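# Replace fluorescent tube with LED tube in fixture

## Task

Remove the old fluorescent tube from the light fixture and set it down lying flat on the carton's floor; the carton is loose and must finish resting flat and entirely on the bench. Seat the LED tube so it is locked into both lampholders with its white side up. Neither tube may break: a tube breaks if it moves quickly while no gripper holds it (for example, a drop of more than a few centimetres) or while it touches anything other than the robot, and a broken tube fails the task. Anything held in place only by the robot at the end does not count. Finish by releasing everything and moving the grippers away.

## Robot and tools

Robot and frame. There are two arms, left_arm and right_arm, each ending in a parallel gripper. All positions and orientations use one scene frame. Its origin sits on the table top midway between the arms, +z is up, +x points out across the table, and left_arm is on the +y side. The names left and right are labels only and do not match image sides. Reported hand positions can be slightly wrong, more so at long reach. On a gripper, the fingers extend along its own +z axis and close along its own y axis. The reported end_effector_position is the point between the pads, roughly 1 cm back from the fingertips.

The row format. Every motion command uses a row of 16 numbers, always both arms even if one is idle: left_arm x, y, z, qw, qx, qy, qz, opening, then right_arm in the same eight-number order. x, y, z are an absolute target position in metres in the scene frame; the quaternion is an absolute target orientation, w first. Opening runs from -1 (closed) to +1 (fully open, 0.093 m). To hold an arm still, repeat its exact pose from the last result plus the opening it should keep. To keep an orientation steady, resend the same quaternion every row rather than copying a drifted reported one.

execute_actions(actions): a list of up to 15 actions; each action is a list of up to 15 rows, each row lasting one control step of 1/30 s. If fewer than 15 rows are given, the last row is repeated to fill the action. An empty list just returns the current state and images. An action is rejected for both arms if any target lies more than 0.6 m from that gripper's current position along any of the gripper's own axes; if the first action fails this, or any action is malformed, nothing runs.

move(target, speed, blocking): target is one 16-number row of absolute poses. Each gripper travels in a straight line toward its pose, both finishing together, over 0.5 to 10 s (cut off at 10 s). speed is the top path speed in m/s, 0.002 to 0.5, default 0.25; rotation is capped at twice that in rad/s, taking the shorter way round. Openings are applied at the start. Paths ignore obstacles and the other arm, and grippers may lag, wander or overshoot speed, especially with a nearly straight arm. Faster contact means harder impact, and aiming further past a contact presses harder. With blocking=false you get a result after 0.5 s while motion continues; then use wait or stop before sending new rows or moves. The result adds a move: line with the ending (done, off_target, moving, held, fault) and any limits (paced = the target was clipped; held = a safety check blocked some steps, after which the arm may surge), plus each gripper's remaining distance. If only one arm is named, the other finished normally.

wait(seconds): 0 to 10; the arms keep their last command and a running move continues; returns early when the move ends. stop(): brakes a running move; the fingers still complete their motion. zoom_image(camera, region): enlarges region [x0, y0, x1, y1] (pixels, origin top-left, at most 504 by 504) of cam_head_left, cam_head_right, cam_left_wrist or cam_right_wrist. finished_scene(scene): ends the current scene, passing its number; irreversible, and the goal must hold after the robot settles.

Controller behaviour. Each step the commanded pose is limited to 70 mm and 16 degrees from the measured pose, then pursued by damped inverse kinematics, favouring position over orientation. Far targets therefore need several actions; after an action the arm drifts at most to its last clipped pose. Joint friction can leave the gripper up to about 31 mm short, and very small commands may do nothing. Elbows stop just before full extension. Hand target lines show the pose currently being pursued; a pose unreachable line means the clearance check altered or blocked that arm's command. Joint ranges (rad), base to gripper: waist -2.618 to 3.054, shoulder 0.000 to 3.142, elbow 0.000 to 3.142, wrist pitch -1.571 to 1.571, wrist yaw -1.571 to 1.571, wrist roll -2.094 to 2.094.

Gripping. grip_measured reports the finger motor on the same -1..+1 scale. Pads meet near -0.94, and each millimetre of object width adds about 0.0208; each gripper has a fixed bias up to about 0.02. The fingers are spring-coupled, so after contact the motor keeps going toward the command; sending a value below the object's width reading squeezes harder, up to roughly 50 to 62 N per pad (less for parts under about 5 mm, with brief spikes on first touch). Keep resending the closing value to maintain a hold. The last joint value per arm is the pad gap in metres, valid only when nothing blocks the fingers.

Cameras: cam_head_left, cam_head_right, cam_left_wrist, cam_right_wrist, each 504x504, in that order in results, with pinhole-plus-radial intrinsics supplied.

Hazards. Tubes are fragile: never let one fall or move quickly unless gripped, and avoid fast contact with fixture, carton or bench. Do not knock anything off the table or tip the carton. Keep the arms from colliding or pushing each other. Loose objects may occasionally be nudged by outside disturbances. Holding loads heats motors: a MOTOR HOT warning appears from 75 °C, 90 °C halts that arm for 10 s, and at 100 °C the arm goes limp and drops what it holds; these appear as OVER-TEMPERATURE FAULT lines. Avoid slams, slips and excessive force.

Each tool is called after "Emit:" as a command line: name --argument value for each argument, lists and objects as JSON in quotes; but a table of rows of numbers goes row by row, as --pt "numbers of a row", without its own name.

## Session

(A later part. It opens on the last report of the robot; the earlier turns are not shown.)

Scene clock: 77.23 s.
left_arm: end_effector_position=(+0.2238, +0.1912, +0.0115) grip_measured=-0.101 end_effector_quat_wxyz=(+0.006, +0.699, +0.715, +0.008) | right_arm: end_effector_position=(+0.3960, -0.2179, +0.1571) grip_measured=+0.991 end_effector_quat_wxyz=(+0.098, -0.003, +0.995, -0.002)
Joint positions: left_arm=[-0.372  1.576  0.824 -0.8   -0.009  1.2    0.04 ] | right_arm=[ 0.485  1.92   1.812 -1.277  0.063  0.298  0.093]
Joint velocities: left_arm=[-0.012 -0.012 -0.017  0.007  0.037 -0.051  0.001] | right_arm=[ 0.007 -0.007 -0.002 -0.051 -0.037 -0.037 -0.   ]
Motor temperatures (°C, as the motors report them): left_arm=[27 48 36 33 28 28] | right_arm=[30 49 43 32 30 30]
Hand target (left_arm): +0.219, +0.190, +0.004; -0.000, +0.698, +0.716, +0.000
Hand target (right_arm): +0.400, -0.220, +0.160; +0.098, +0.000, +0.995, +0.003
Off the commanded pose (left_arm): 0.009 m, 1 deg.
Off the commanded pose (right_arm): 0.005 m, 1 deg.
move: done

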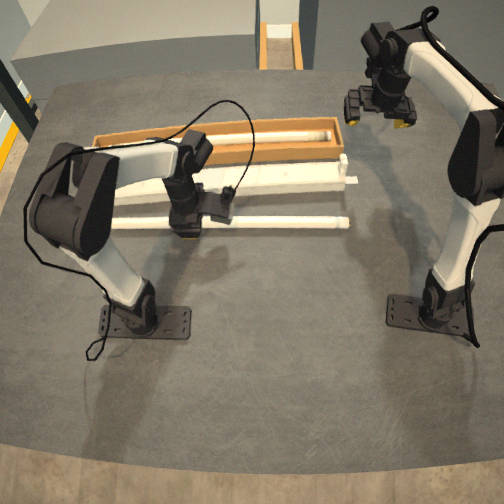

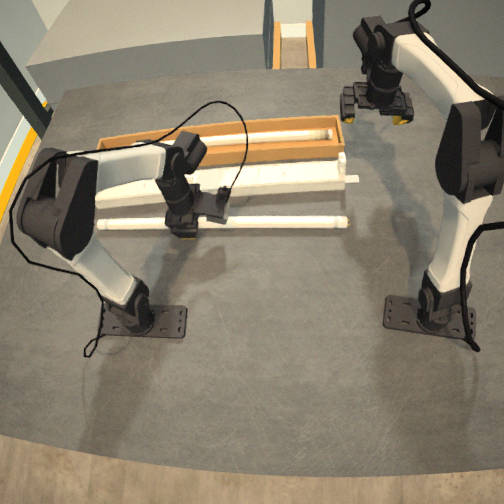

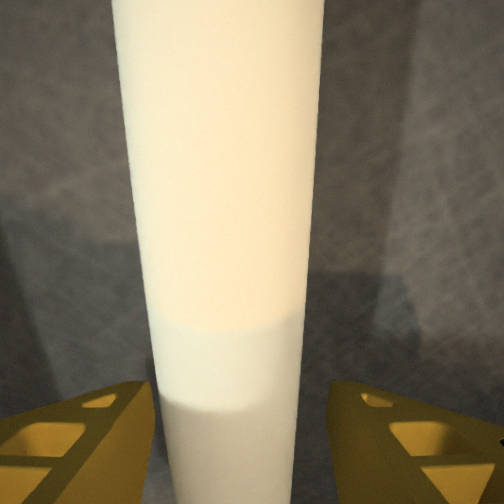

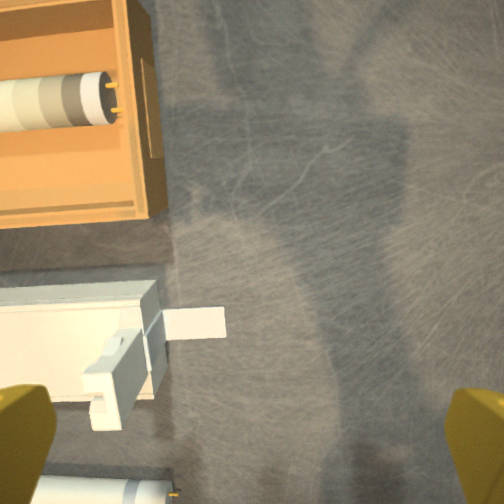

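Emit:
move --target '[0.224,0.191,0.011, 0,0.698,0.716,0, -0.62, 0.38,-0.17,0.2, 0.123,0.696,0.696,0.123, 0.2]' --speed 0.25

Emit:
move --target '[0.224,0.191,0.13, 0,0.707,0.707,0, -0.62, 0.38,-0.17,0.2, 0.123,0.696,0.696,0.123, 0.2]' --speed 0.1

Emit:
move --target '[0.40,-0.02,0.13, 0.380,0.596,0.596,0.380, -0.62, 0.38,-0.17,0.2, 0.123,0.696,0.696,0.123, 0.2]' --speed 0.12

Scene clock: 86.13 s.
left_arm: end_effector_position=(+0.2236, +0.1913, +0.0115) grip_measured=-0.603 end_effector_quat_wxyz=(+0.006, +0.699, +0.715, +0.008) | right_arm: end_effector_position=(+0.3798, -0.1726, +0.1887) grip_measured=+0.203 end_effector_quat_wxyz=(+0.113, +0.698, +0.699, +0.108)
Joint positions: left_arm=[-0.372  1.576  0.824 -0.801 -0.009  1.2    0.016] | right_arm=[ 0.637  1.844  1.812 -1.259  0.144  2.013  0.055]
Joint velocities: left_arm=[-0.002 -0.022  0.007 -0.022  0.066 -0.007 -0.   ] | right_arm=[ 0.017 -0.012 -0.012  0.037 -0.081 -0.022 -0.   ]
Motor temperatures (°C, as the motors report them): left_arm=[27 46 36 33 28 28] | right_arm=[30 51 43 32 30 30]
Hand target (left_arm): +0.224, +0.191, +0.011; +0.000, +0.698, +0.716, +0.000
Hand target (right_arm): +0.381, -0.170, +0.200; +0.125, +0.696, +0.696, +0.123
Off the commanded pose (left_arm): 0.001 m, 1 deg.
Off the commanded pose (right_arm): 0.012 m, 2 deg.
move: off_target (right_arm)

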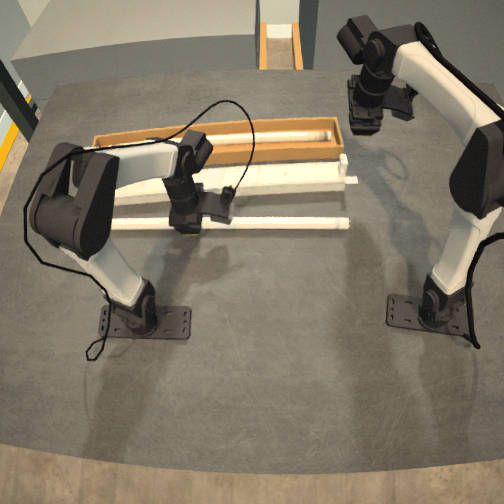

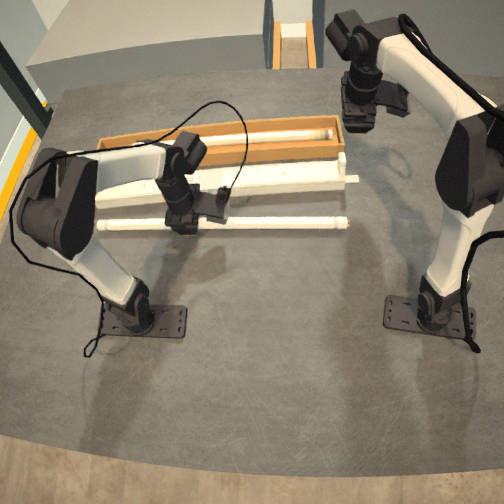

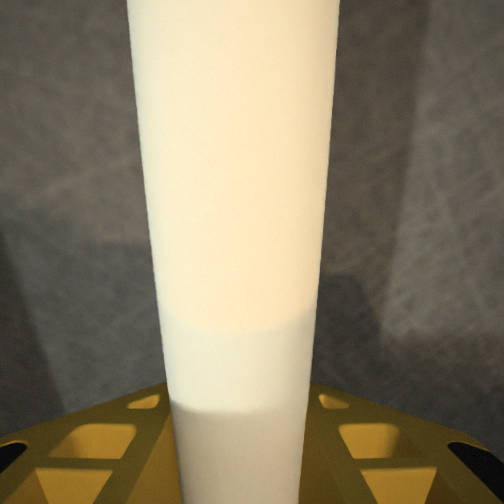

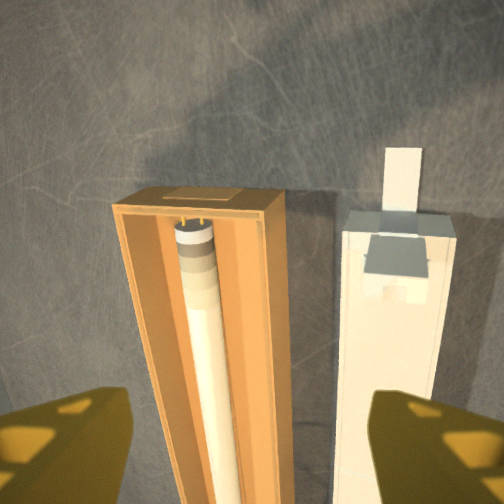

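Scene clock: 87.90 s.
left_arm: end_effector_position=(+0.2218, +0.1919, +0.1194) grip_measured=-0.603 end_effector_quat_wxyz=(-0.017, +0.706, +0.708, -0.003) | right_arm: end_effector_position=(+0.3798, -0.1726, +0.1887) grip_measured=+0.203 end_effector_quat_wxyz=(+0.112, +0.699, +0.697, +0.109)
Joint positions: left_arm=[-0.372  1.494  1.194 -1.303 -0.009  1.219  0.016] | right_arm=[ 0.637  1.844  1.812 -1.259  0.144  2.016  0.055]
Joint velocities: left_arm=[ 0.002 -0.007  0.002 -0.037  0.051  0.007  0.   ] | right_arm=[ 0.012 -0.002  0.017  0.051 -0.066  0.007 -0.   ]
Motor temperatures (°C, as the motors report them): left_arm=[27 46 36 33 28 28] | right_arm=[30 51 43 32 30 30]
Hand target (left_arm): +0.224, +0.191, +0.130; -0.000, +0.707, +0.707, +0.000
Hand target (right_arm): +0.380, -0.170, +0.200; +0.123, +0.696, +0.696, +0.123
Off the commanded pose (left_arm): 0.011 m, 2 deg.
Off the commanded pose (right_arm): 0.012 m, 2 deg.
move: off_target (left_arm, right_arm)

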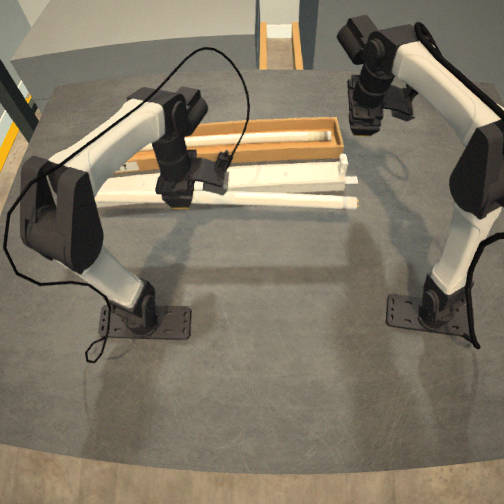

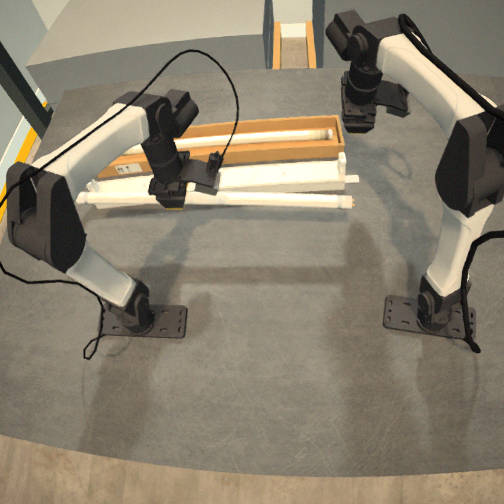

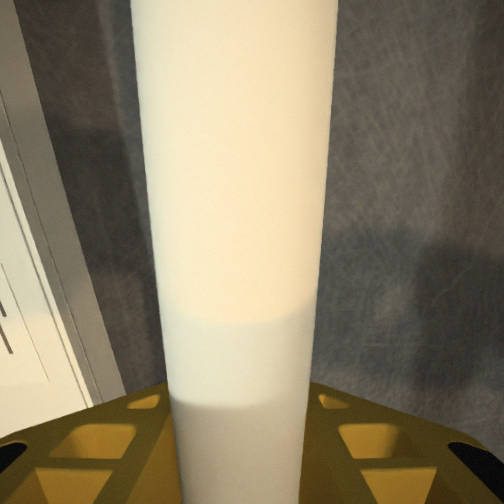

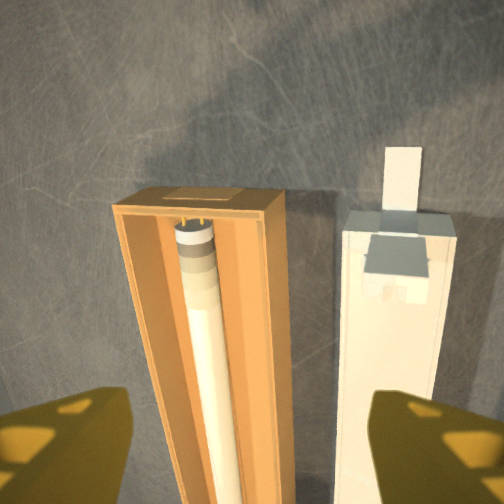

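Scene clock: 93.37 s.
left_arm: end_effector_position=(+0.3998, -0.0081, +0.1156) grip_measured=-0.603 end_effector_quat_wxyz=(+0.360, +0.608, +0.600, +0.375) | right_arm: end_effector_position=(+0.3798, -0.1726, +0.1887) grip_measured=+0.203 end_effector_quat_wxyz=(+0.112, +0.699, +0.697, +0.109)
Joint positions: left_arm=[-0.856  1.902  1.145  0.095 -0.729  1.119  0.016] | right_arm=[ 0.637  1.844  1.812 -1.259  0.144  2.017  0.055]
Joint velocities: left_arm=[ 0.007 -0.017 -0.007 -0.037 -0.007 -0.007 -0.   ] | right_arm=[ 0.022 -0.012 -0.002 -0.11   0.051  0.037  0.001]
Motor temperatures (°C, as the motors report them): left_arm=[27 46 36 34 28 28] | right_arm=[30 52 43 32 30 30]
Hand target (left_arm): +0.404, -0.017, +0.128; +0.384, +0.592, +0.599, +0.379
Hand target (right_arm): +0.380, -0.170, +0.200; +0.123, +0.696, +0.696, +0.123
Off the commanded pose (left_arm): 0.019 m, 3 deg.
Off the commanded pose (right_arm): 0.012 m, 2 deg.
move: off_target (left_arm, right_arm)

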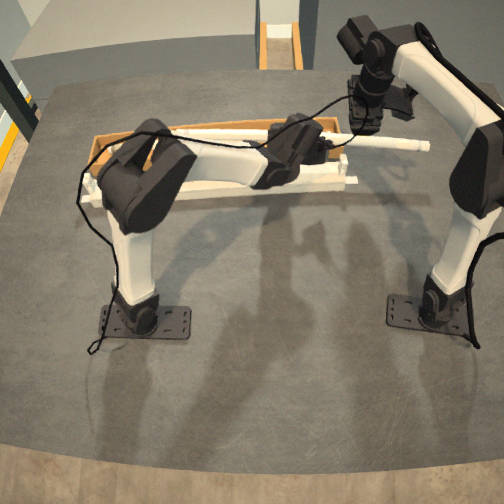

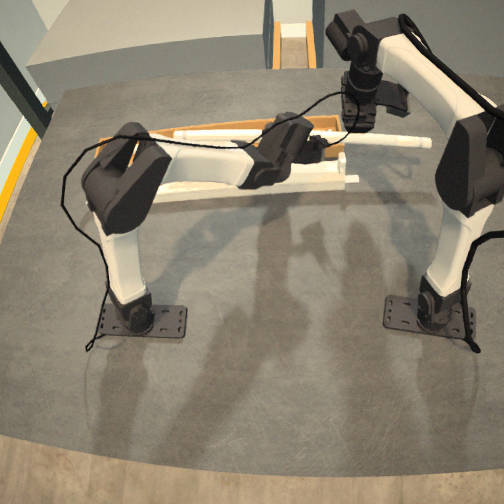

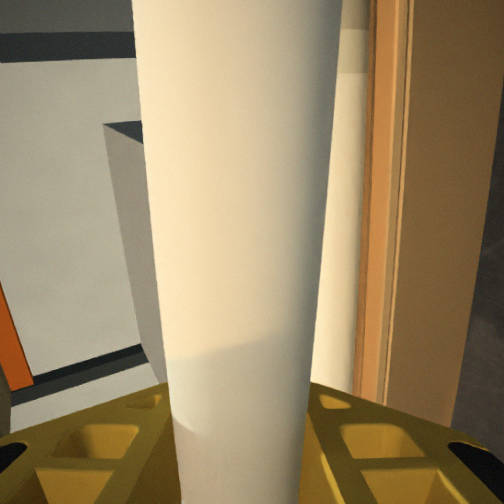

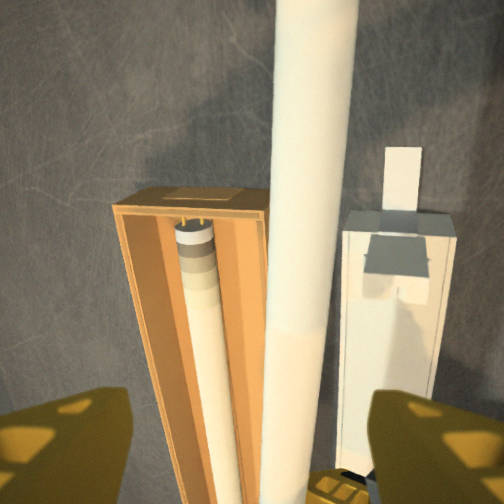

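Emit:
move --target '[0.404,-0.017,0.128, 0.384,0.592,0.599,0.379, -0.62, 0.383,-0.15,0.142, 0.125,0.705,0.687,0.122, 0.2]' --speed 0.08

Scene clock: 96.43 s.
left_arm: end_effector_position=(+0.3997, -0.0080, +0.1155) grip_measured=-0.603 end_effector_quat_wxyz=(+0.360, +0.608, +0.600, +0.376) | right_arm: end_effector_position=(+0.3817, -0.1523, +0.1458) grip_measured=+0.203 end_effector_quat_wxyz=(+0.118, +0.707, +0.687, +0.122)
Joint positions: left_arm=[-0.856  1.902  1.145  0.094 -0.729  1.12   0.016] | right_arm=[ 0.688  1.844  1.633 -1.059  0.165  2.088  0.055]
Joint velocities: left_arm=[-0.012 -0.017 -0.002  0.066  0.081  0.037 -0.   ] | right_arm=[-0.017 -0.007 -0.017  0.007 -0.007 -0.037 -0.001]
Motor temperatures (°C, as the motors report them): left_arm=[27 46 36 35 28 28] | right_arm=[30 52 43 32 30 30]
Hand target (left_arm): +0.404, -0.017, +0.128; +0.384, +0.592, +0.600, +0.378
Hand target (right_arm): +0.382, -0.151, +0.142; +0.126, +0.705, +0.687, +0.122
Off the commanded pose (left_arm): 0.016 m, 3 deg.
Off the commanded pose (right_arm): 0.005 m, 1 deg.
move: off_target (left_arm)

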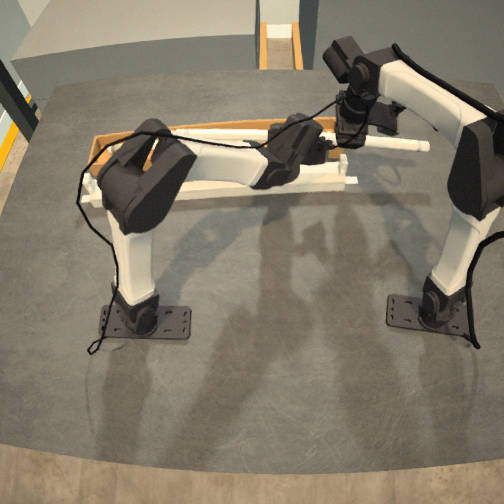

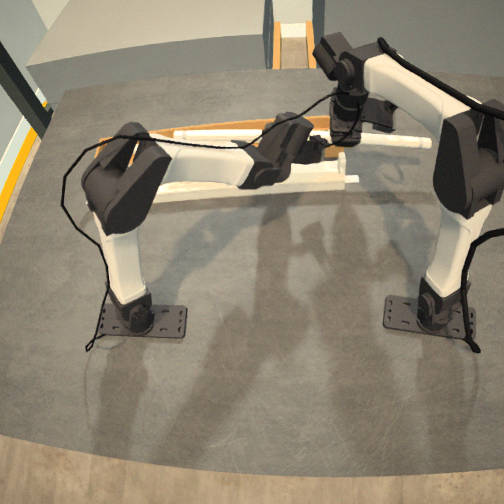

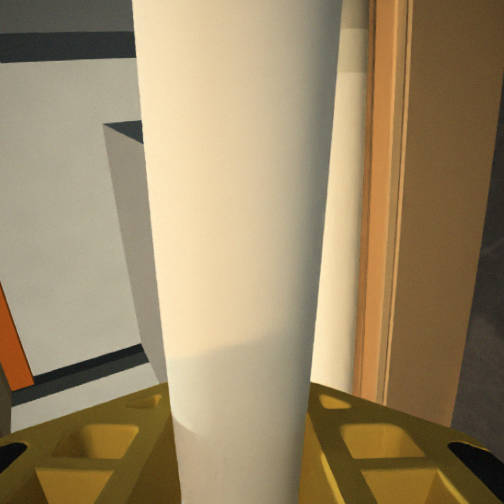

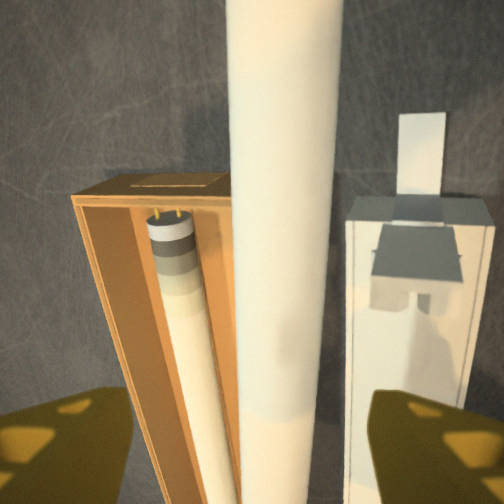

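Emit:
move --target '[0.404,-0.017,0.158, 0.384,0.592,0.599,0.379, -0.62, 0.385,-0.155,0.14, 0.125,0.705,0.687,0.122, 0.2]' --speed 0.03

Scene clock: 99.57 s.
left_arm: end_effector_position=(+0.4012, -0.0096, +0.1312) grip_measured=-0.603 end_effector_quat_wxyz=(+0.355, +0.611, +0.599, +0.376) | right_arm: end_effector_position=(+0.3837, -0.1513, +0.1465) grip_measured=+0.203 end_effector_quat_wxyz=(+0.120, +0.705, +0.687, +0.126)
Joint positions: left_arm=[-0.856  1.884  1.197  0.011 -0.729  1.12   0.016] | right_arm=[ 0.688  1.844  1.633 -1.049  0.165  2.084  0.055]
Joint velocities: left_arm=[-0.002  0.007 -0.002 -0.007 -0.037  0.007  0.001] | right_arm=[-0.012  0.012 -0.017  0.022 -0.051 -0.081  0.   ]
Motor temperatures (°C, as the motors report them): left_arm=[27 46 37 36 28 28] | right_arm=[30 52 43 32 30 30]
Hand target (left_arm): +0.404, -0.017, +0.158; +0.384, +0.592, +0.599, +0.378
Hand target (right_arm): +0.385, -0.155, +0.140; +0.125, +0.705, +0.687, +0.122
Off the commanded pose (left_arm): 0.028 m, 4 deg.
Off the commanded pose (right_arm): 0.008 m, 1 deg.
move: off_target (left_arm)

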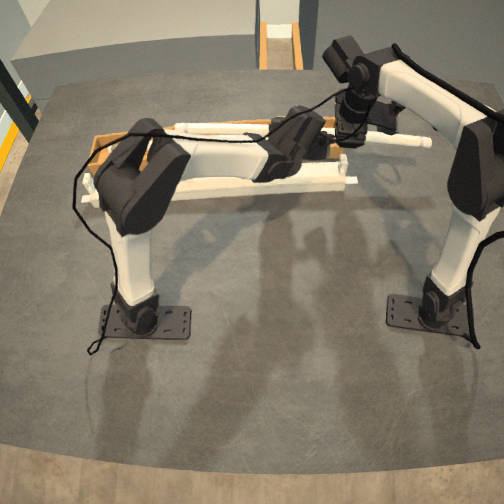

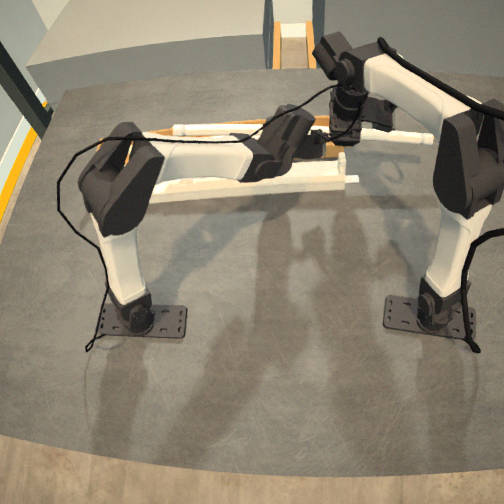

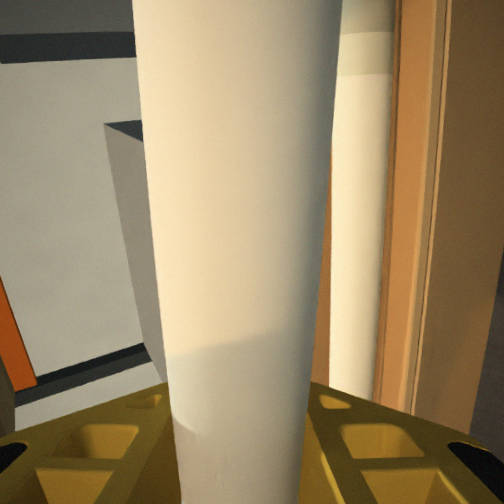

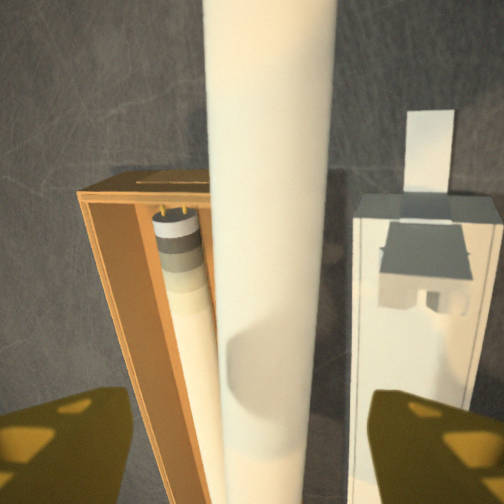

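Emit:
move --target '[0.404,-0.017,0.158, 0.384,0.592,0.599,0.379, -0.62, 0.389,-0.155,0.111, 0.125,0.705,0.687,0.122, -0.05]' --speed 0.03

Scene clock: 102.27 s.
left_arm: end_effector_position=(+0.3997, -0.0079, +0.1283) grip_measured=-0.603 end_effector_quat_wxyz=(+0.347, +0.616, +0.599, +0.376) | right_arm: end_effector_position=(+0.3845, -0.1508, +0.1216) grip_measured=-0.047 end_effector_quat_wxyz=(+0.121, +0.703, +0.689, +0.129)
Joint positions: left_arm=[-0.856  1.884  1.197 -0.007 -0.729  1.12   0.016] | right_arm=[ 0.688  1.844  1.532 -0.943  0.165  2.079  0.043]
Joint velocities: left_arm=[ 0.002 -0.002  0.002 -0.037 -0.007  0.066  0.   ] | right_arm=[-0.007 -0.007  0.002 -0.051 -0.051  0.007  0.001]
Motor temperatures (°C, as the motors report them): left_arm=[27 47 37 36 28 28] | right_arm=[30 52 43 32 30 30]
Hand target (left_arm): +0.403, -0.016, +0.158; +0.384, +0.592, +0.600, +0.378
Hand target (right_arm): +0.388, -0.155, +0.111; +0.125, +0.705, +0.687, +0.122
Off the commanded pose (left_arm): 0.031 m, 5 deg.
Off the commanded pose (right_arm): 0.012 m, 1 deg.
move: off_target (left_arm, right_arm)

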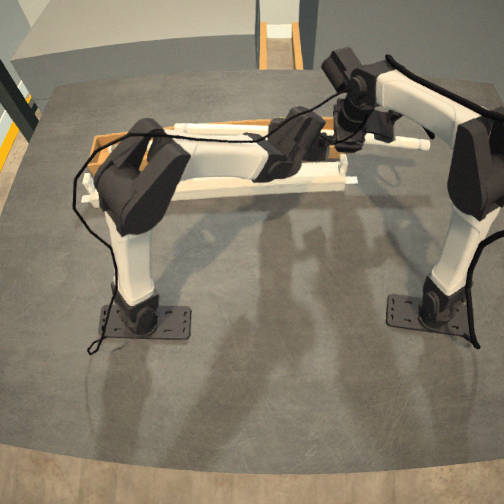

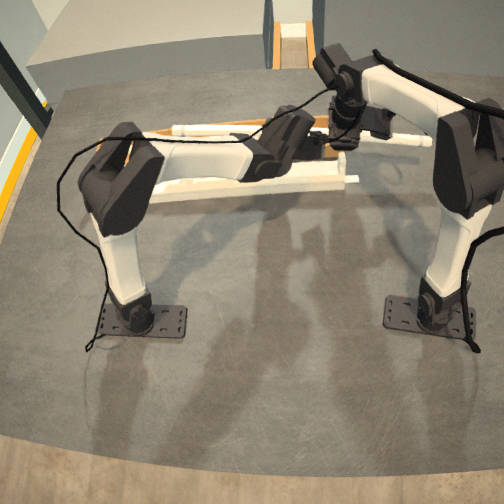

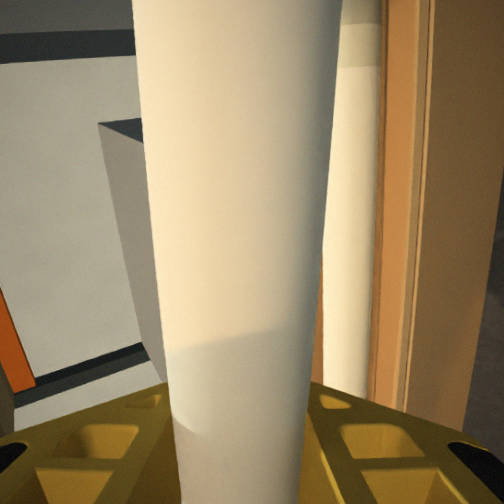

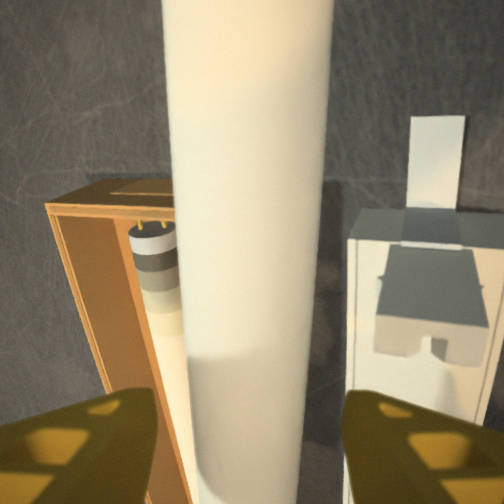

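Emit:
move --target '[0.400,-0.010,0.135, 0.355,0.611,0.599,0.378, -0.62, 0.394,-0.155,0.098, 0.125,0.705,0.687,0.122, -0.05]' --speed 0.02

Scene clock: 105.13 s.
left_arm: end_effector_position=(+0.3982, -0.0063, +0.1258) grip_measured=-0.603 end_effector_quat_wxyz=(+0.340, +0.620, +0.599, +0.376) | right_arm: end_effector_position=(+0.3912, -0.1498, +0.1072) grip_measured=-0.047 end_effector_quat_wxyz=(+0.122, +0.703, +0.689, +0.129)
Joint positions: left_arm=[-0.856  1.884  1.197 -0.024 -0.729  1.12   0.016] | right_arm=[ 0.682  1.873  1.513 -0.893  0.165  2.073  0.043]
Joint velocities: left_arm=[-0.002 -0.002  0.007 -0.022  0.066 -0.066 -0.001] | right_arm=[-0.002  0.007  0.007 -0.022 -0.095  0.037  0.   ]
Motor temperatures (°C, as the motors report them): left_arm=[27 47 37 37 28 28] | right_arm=[30 52 43 32 30 30]
Hand target (left_arm): +0.400, -0.010, +0.135; +0.355, +0.611, +0.599, +0.378
Hand target (right_arm): +0.393, -0.155, +0.098; +0.125, +0.705, +0.687, +0.122
Off the commanded pose (left_arm): 0.010 m, 2 deg.
Off the commanded pose (right_arm): 0.011 m, 1 deg.
move: off_target (right_arm)

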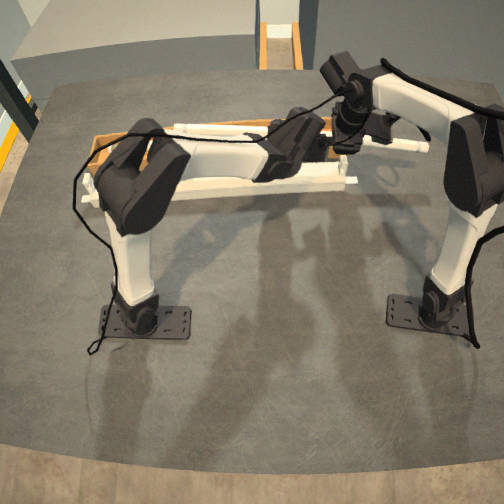

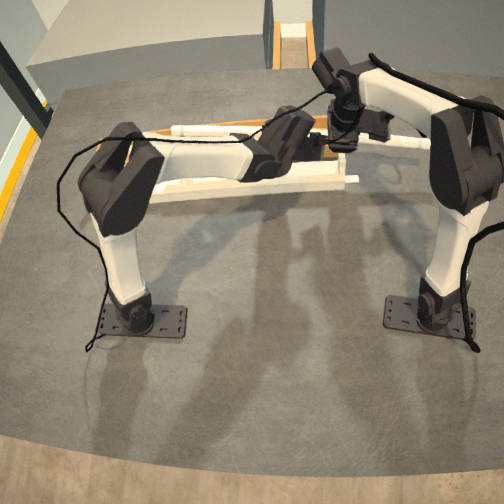

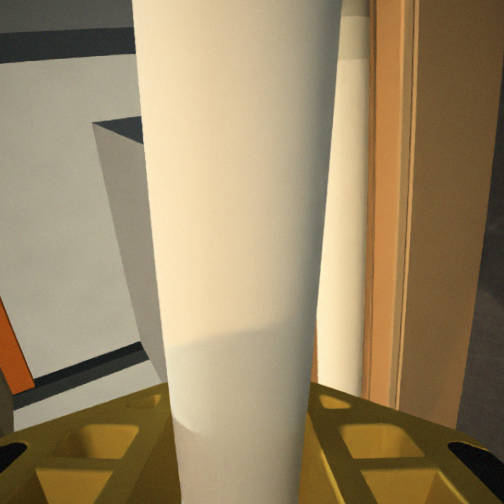

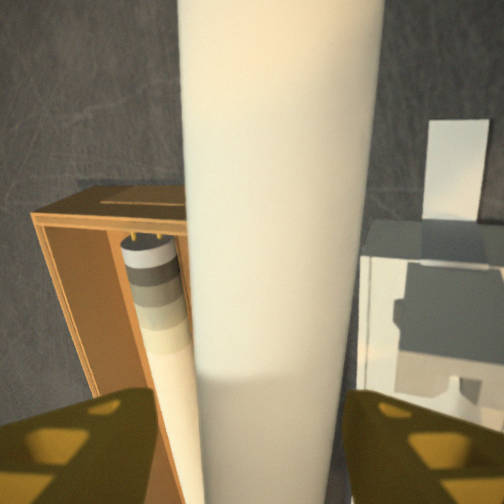

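Emit:
move --target '[0.398,-0.006,0.126, 0.340,0.620,0.599,0.376, -0.62, 0.389,-0.15,0.106, 0.122,0.703,0.689,0.129, -0.64]' --speed 0.02

Emit:
move --target '[0.398,-0.006,0.126, 0.340,0.620,0.599,0.376, -0.1, 0.389,-0.15,0.106, 0.122,0.703,0.689,0.129, -0.64]' --speed 0.02

Emit:
move --target '[0.398,-0.006,0.126, 0.172,0.686,0.675,0.213, -0.1, 0.389,-0.15,0.106, 0.122,0.703,0.689,0.129, -0.64]' --speed 0.12

Scene clock: 109.57 s.
left_arm: end_effector_position=(+0.3981, -0.0061, +0.1255) grip_measured=-0.603 end_effector_quat_wxyz=(+0.339, +0.620, +0.599, +0.376) | right_arm: end_effector_position=(+0.3900, -0.1499, +0.1068) grip_measured=-0.613 end_effector_quat_wxyz=(+0.120, +0.703, +0.689, +0.127)
Joint positions: left_arm=[-0.856  1.884  1.197 -0.026 -0.729  1.118  0.016] | right_arm=[ 0.682  1.873  1.513 -0.898  0.163  2.073  0.016]
Joint velocities: left_arm=[-0.012  0.012 -0.002 -0.022 -0.051  0.022  0.001] | right_arm=[-0.012 -0.007  0.007  0.037 -0.051 -0.007 -0.   ]
Motor temperatures (°C, as the motors report them): left_arm=[27 48 37 37 28 28] | right_arm=[30 53 43 33 30 30]
Hand target (left_arm): +0.398, -0.006, +0.126; +0.340, +0.620, +0.599, +0.376
Hand target (right_arm): +0.389, -0.150, +0.106; +0.122, +0.703, +0.689, +0.129
Off the commanded pose (left_arm): 0.000 m, 0 deg.
Off the commanded pose (right_arm): 0.001 m, 0 deg.
move: done

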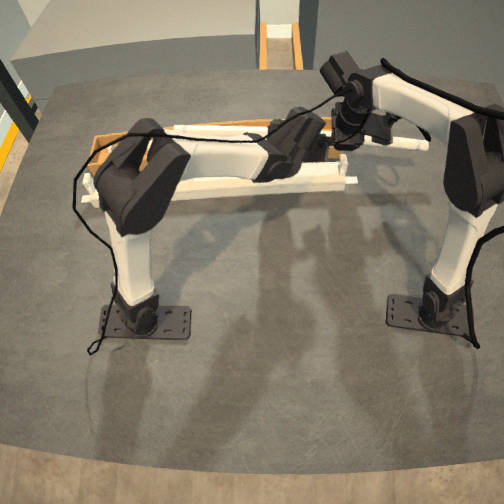

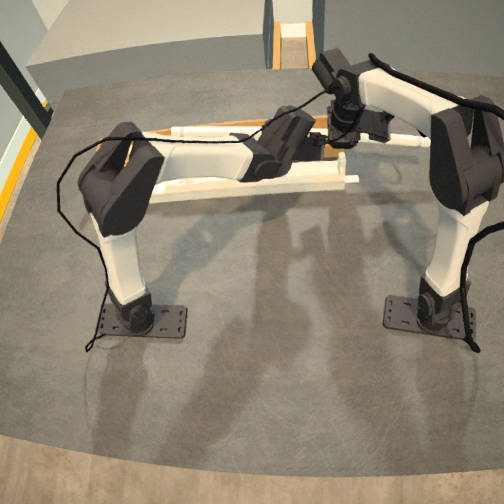

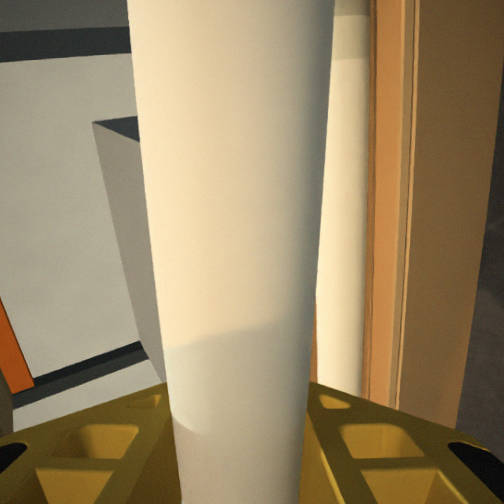

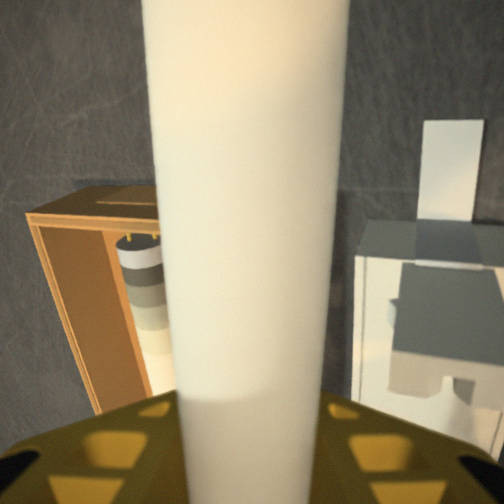

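Scene clock: 110.27 s.
left_arm: end_effector_position=(+0.3981, -0.0061, +0.1255) grip_measured=-0.101 end_effector_quat_wxyz=(+0.339, +0.620, +0.599, +0.376) | right_arm: end_effector_position=(+0.3896, -0.1503, +0.1067) grip_measured=-0.613 end_effector_quat_wxyz=(+0.120, +0.703, +0.689, +0.126)
Joint positions: left_arm=[-0.856  1.884  1.197 -0.026 -0.729  1.118  0.04 ] | right_arm=[ 0.682  1.873  1.513 -0.9    0.164  2.073  0.016]
Joint velocities: left_arm=[-0.007  0.002 -0.002  0.007  0.007 -0.066 -0.001] | right_arm=[-0.007 -0.007 -0.012 -0.11  -0.125  0.007  0.   ]
Motor temperatures (°C, as the motors report them): left_arm=[27 48 37 37 28 28] | right_arm=[30 53 43 33 30 30]
Hand target (left_arm): +0.398, -0.006, +0.126; +0.340, +0.620, +0.599, +0.376
Hand target (right_arm): +0.389, -0.150, +0.106; +0.122, +0.703, +0.689, +0.129
Off the commanded pose (left_arm): 0.000 m, 0 deg.
Off the commanded pose (right_arm): 0.001 m, 0 deg.
move: done

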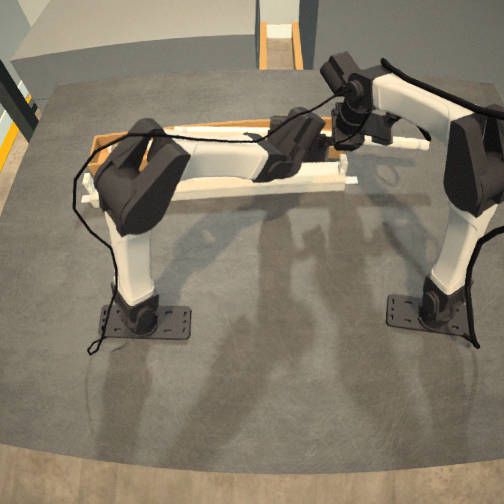

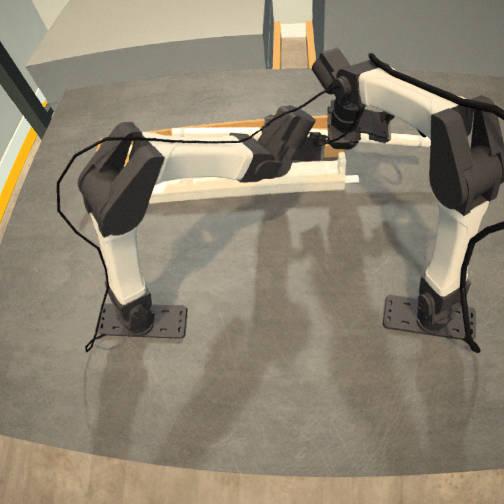

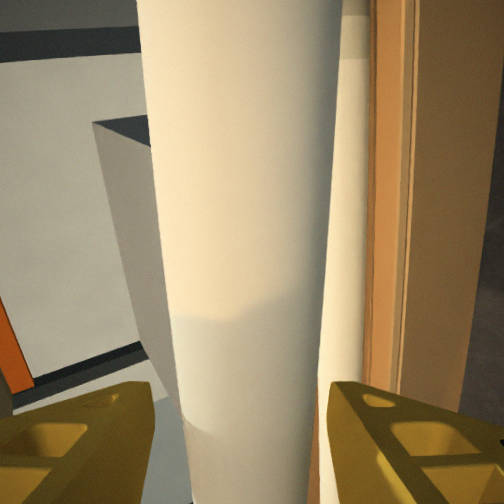

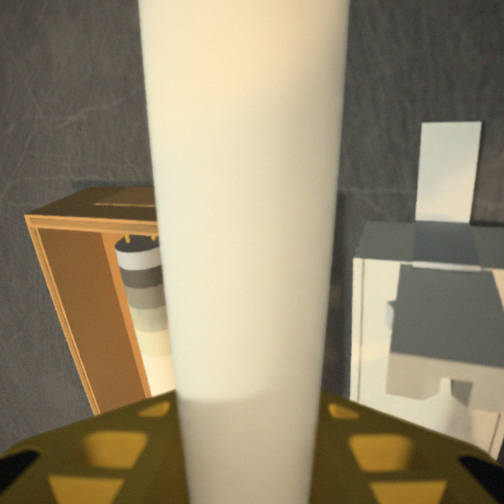

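Scene clock: 112.67 s.
left_arm: end_effector_position=(+0.3988, -0.0096, +0.1321) grip_measured=-0.101 end_effector_quat_wxyz=(+0.203, +0.681, +0.661, +0.242) | right_arm: end_effector_position=(+0.3888, -0.1508, +0.1064) grip_measured=-0.613 end_effector_quat_wxyz=(+0.120, +0.703, +0.690, +0.124)
Joint positions: left_arm=[-0.782  2.029  1.721 -0.795 -0.459  0.951  0.04 ] | right_arm=[ 0.682  1.873  1.513 -0.904  0.164  2.073  0.016]
Joint velocities: left_arm=[-0.012  0.017  0.002  0.007 -0.066  0.037  0.001] | right_arm=[-0.002  0.012  0.002  0.051  0.007 -0.022 -0.   ]
Motor temperatures (°C, as the motors report them): left_arm=[27 48 37 37 28 28] | right_arm=[30 53 43 33 30 30]
Hand target (left_arm): +0.399, -0.009, +0.132; +0.204, +0.681, +0.661, +0.242
Hand target (right_arm): +0.389, -0.150, +0.106; +0.122, +0.703, +0.689, +0.129
Off the commanded pose (left_arm): 0.007 m, 5 deg.
Off the commanded pose (right_arm): 0.001 m, 1 deg.
move: held (left_arm); limits=held; held on 11 of 72 steps (left_arm), including the last (left_arm)
pose unreachable (left arm): on one or more control steps of this call, first in action 0 (counted from 0), this arm could not follow its commanded pose, so it was not sent that pose on those steps. On the call's last step it was still not sent that pose. It may still have moved: this result reports where it is.
cause: the commanded pose would bring a part of the arm too close to another arm (this arm's wrist (the part past joint 4) and the other arm's wrist (the part past joint 4)).

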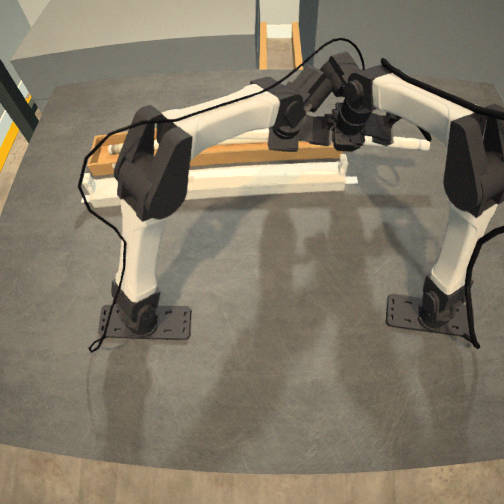

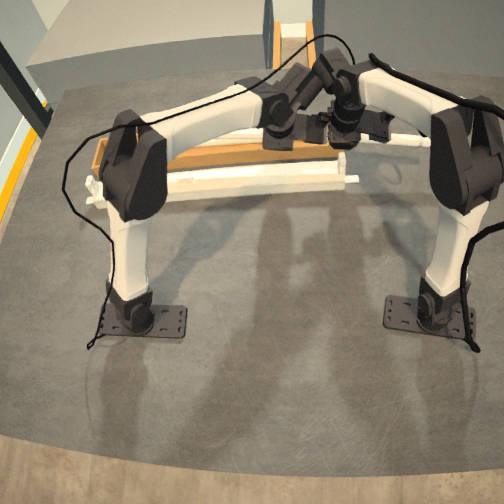

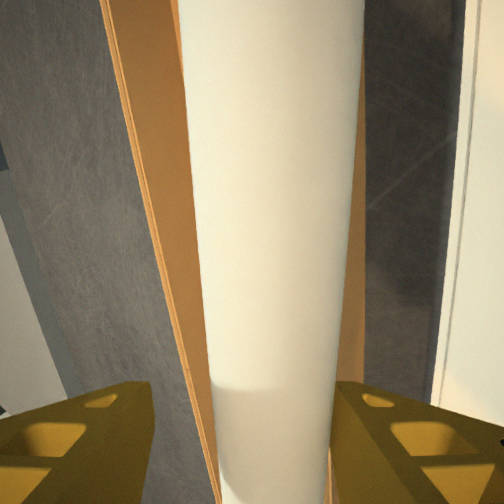

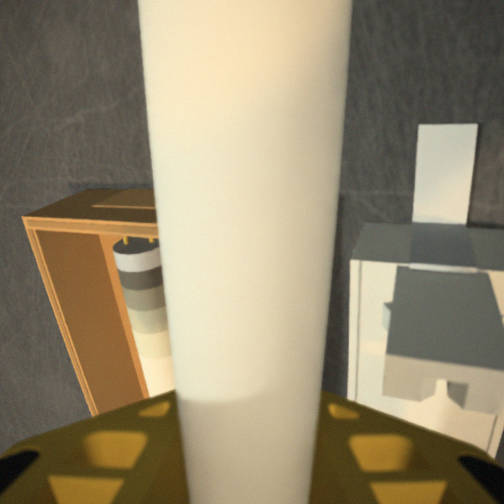

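Emit:
execute_actions --actions '[]'

Scene clock: 123.33 s.
left_arm: end_effector_position=(+0.3988, -0.0096, +0.1321) grip_measured=-0.101 end_effector_quat_wxyz=(+0.203, +0.681, +0.661, +0.242) | right_arm: end_effector_position=(+0.3888, -0.1508, +0.1064) grip_measured=-0.613 end_effector_quat_wxyz=(+0.120, +0.703, +0.690, +0.124)
Joint positions: left_arm=[-0.782  2.029  1.721 -0.795 -0.459  0.951  0.04 ] | right_arm=[ 0.682  1.873  1.513 -0.904  0.164  2.073  0.016]
Joint velocities: left_arm=[ 0.007 -0.007 -0.002 -0.051  0.081  0.066 -0.001] | right_arm=[ 0.007 -0.002 -0.012  0.022  0.051  0.022  0.   ]
Motor temperatures (°C, as the motors report them): left_arm=[27 49 37 37 28 28] | right_arm=[30 54 42 33 30 30]
Hand target (left_arm): +0.399, -0.009, +0.132; +0.204, +0.681, +0.661, +0.242
Hand target (right_arm): +0.389, -0.150, +0.106; +0.122, +0.703, +0.689, +0.129
Off the commanded pose (left_arm): 0.007 m, 5 deg.
Off the commanded pose (right_arm): 0.001 m, 1 deg.
previous command not reached (left arm): its pose would have brought a part of the arm too close to another arm.

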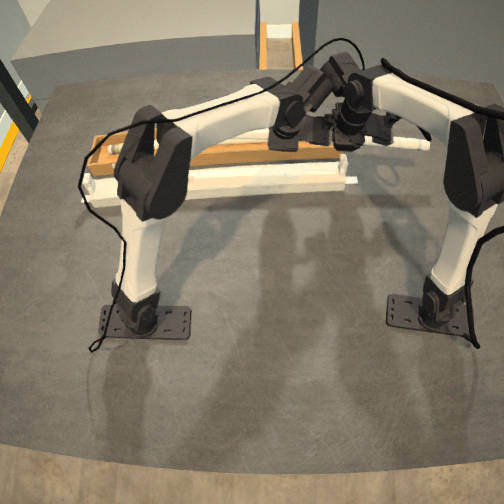

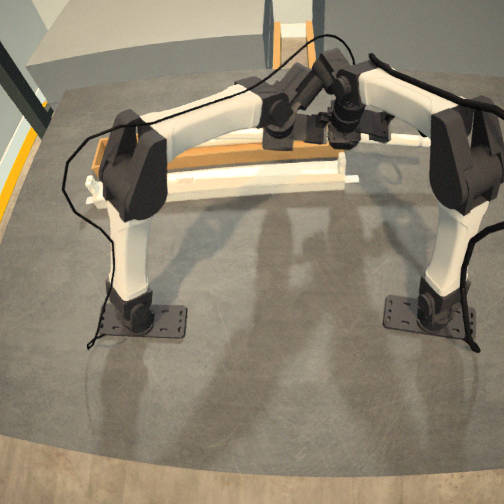

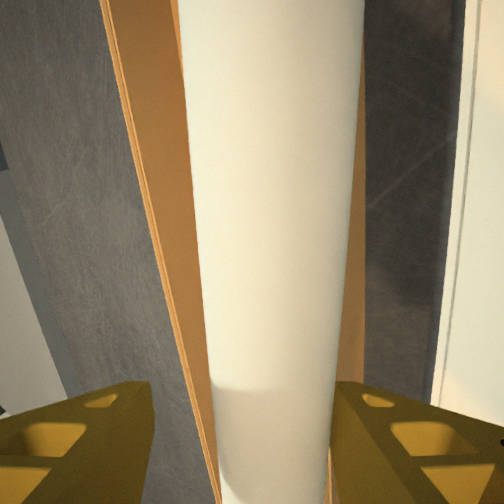

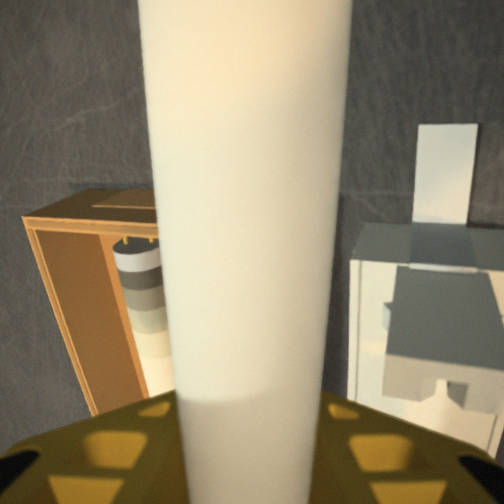

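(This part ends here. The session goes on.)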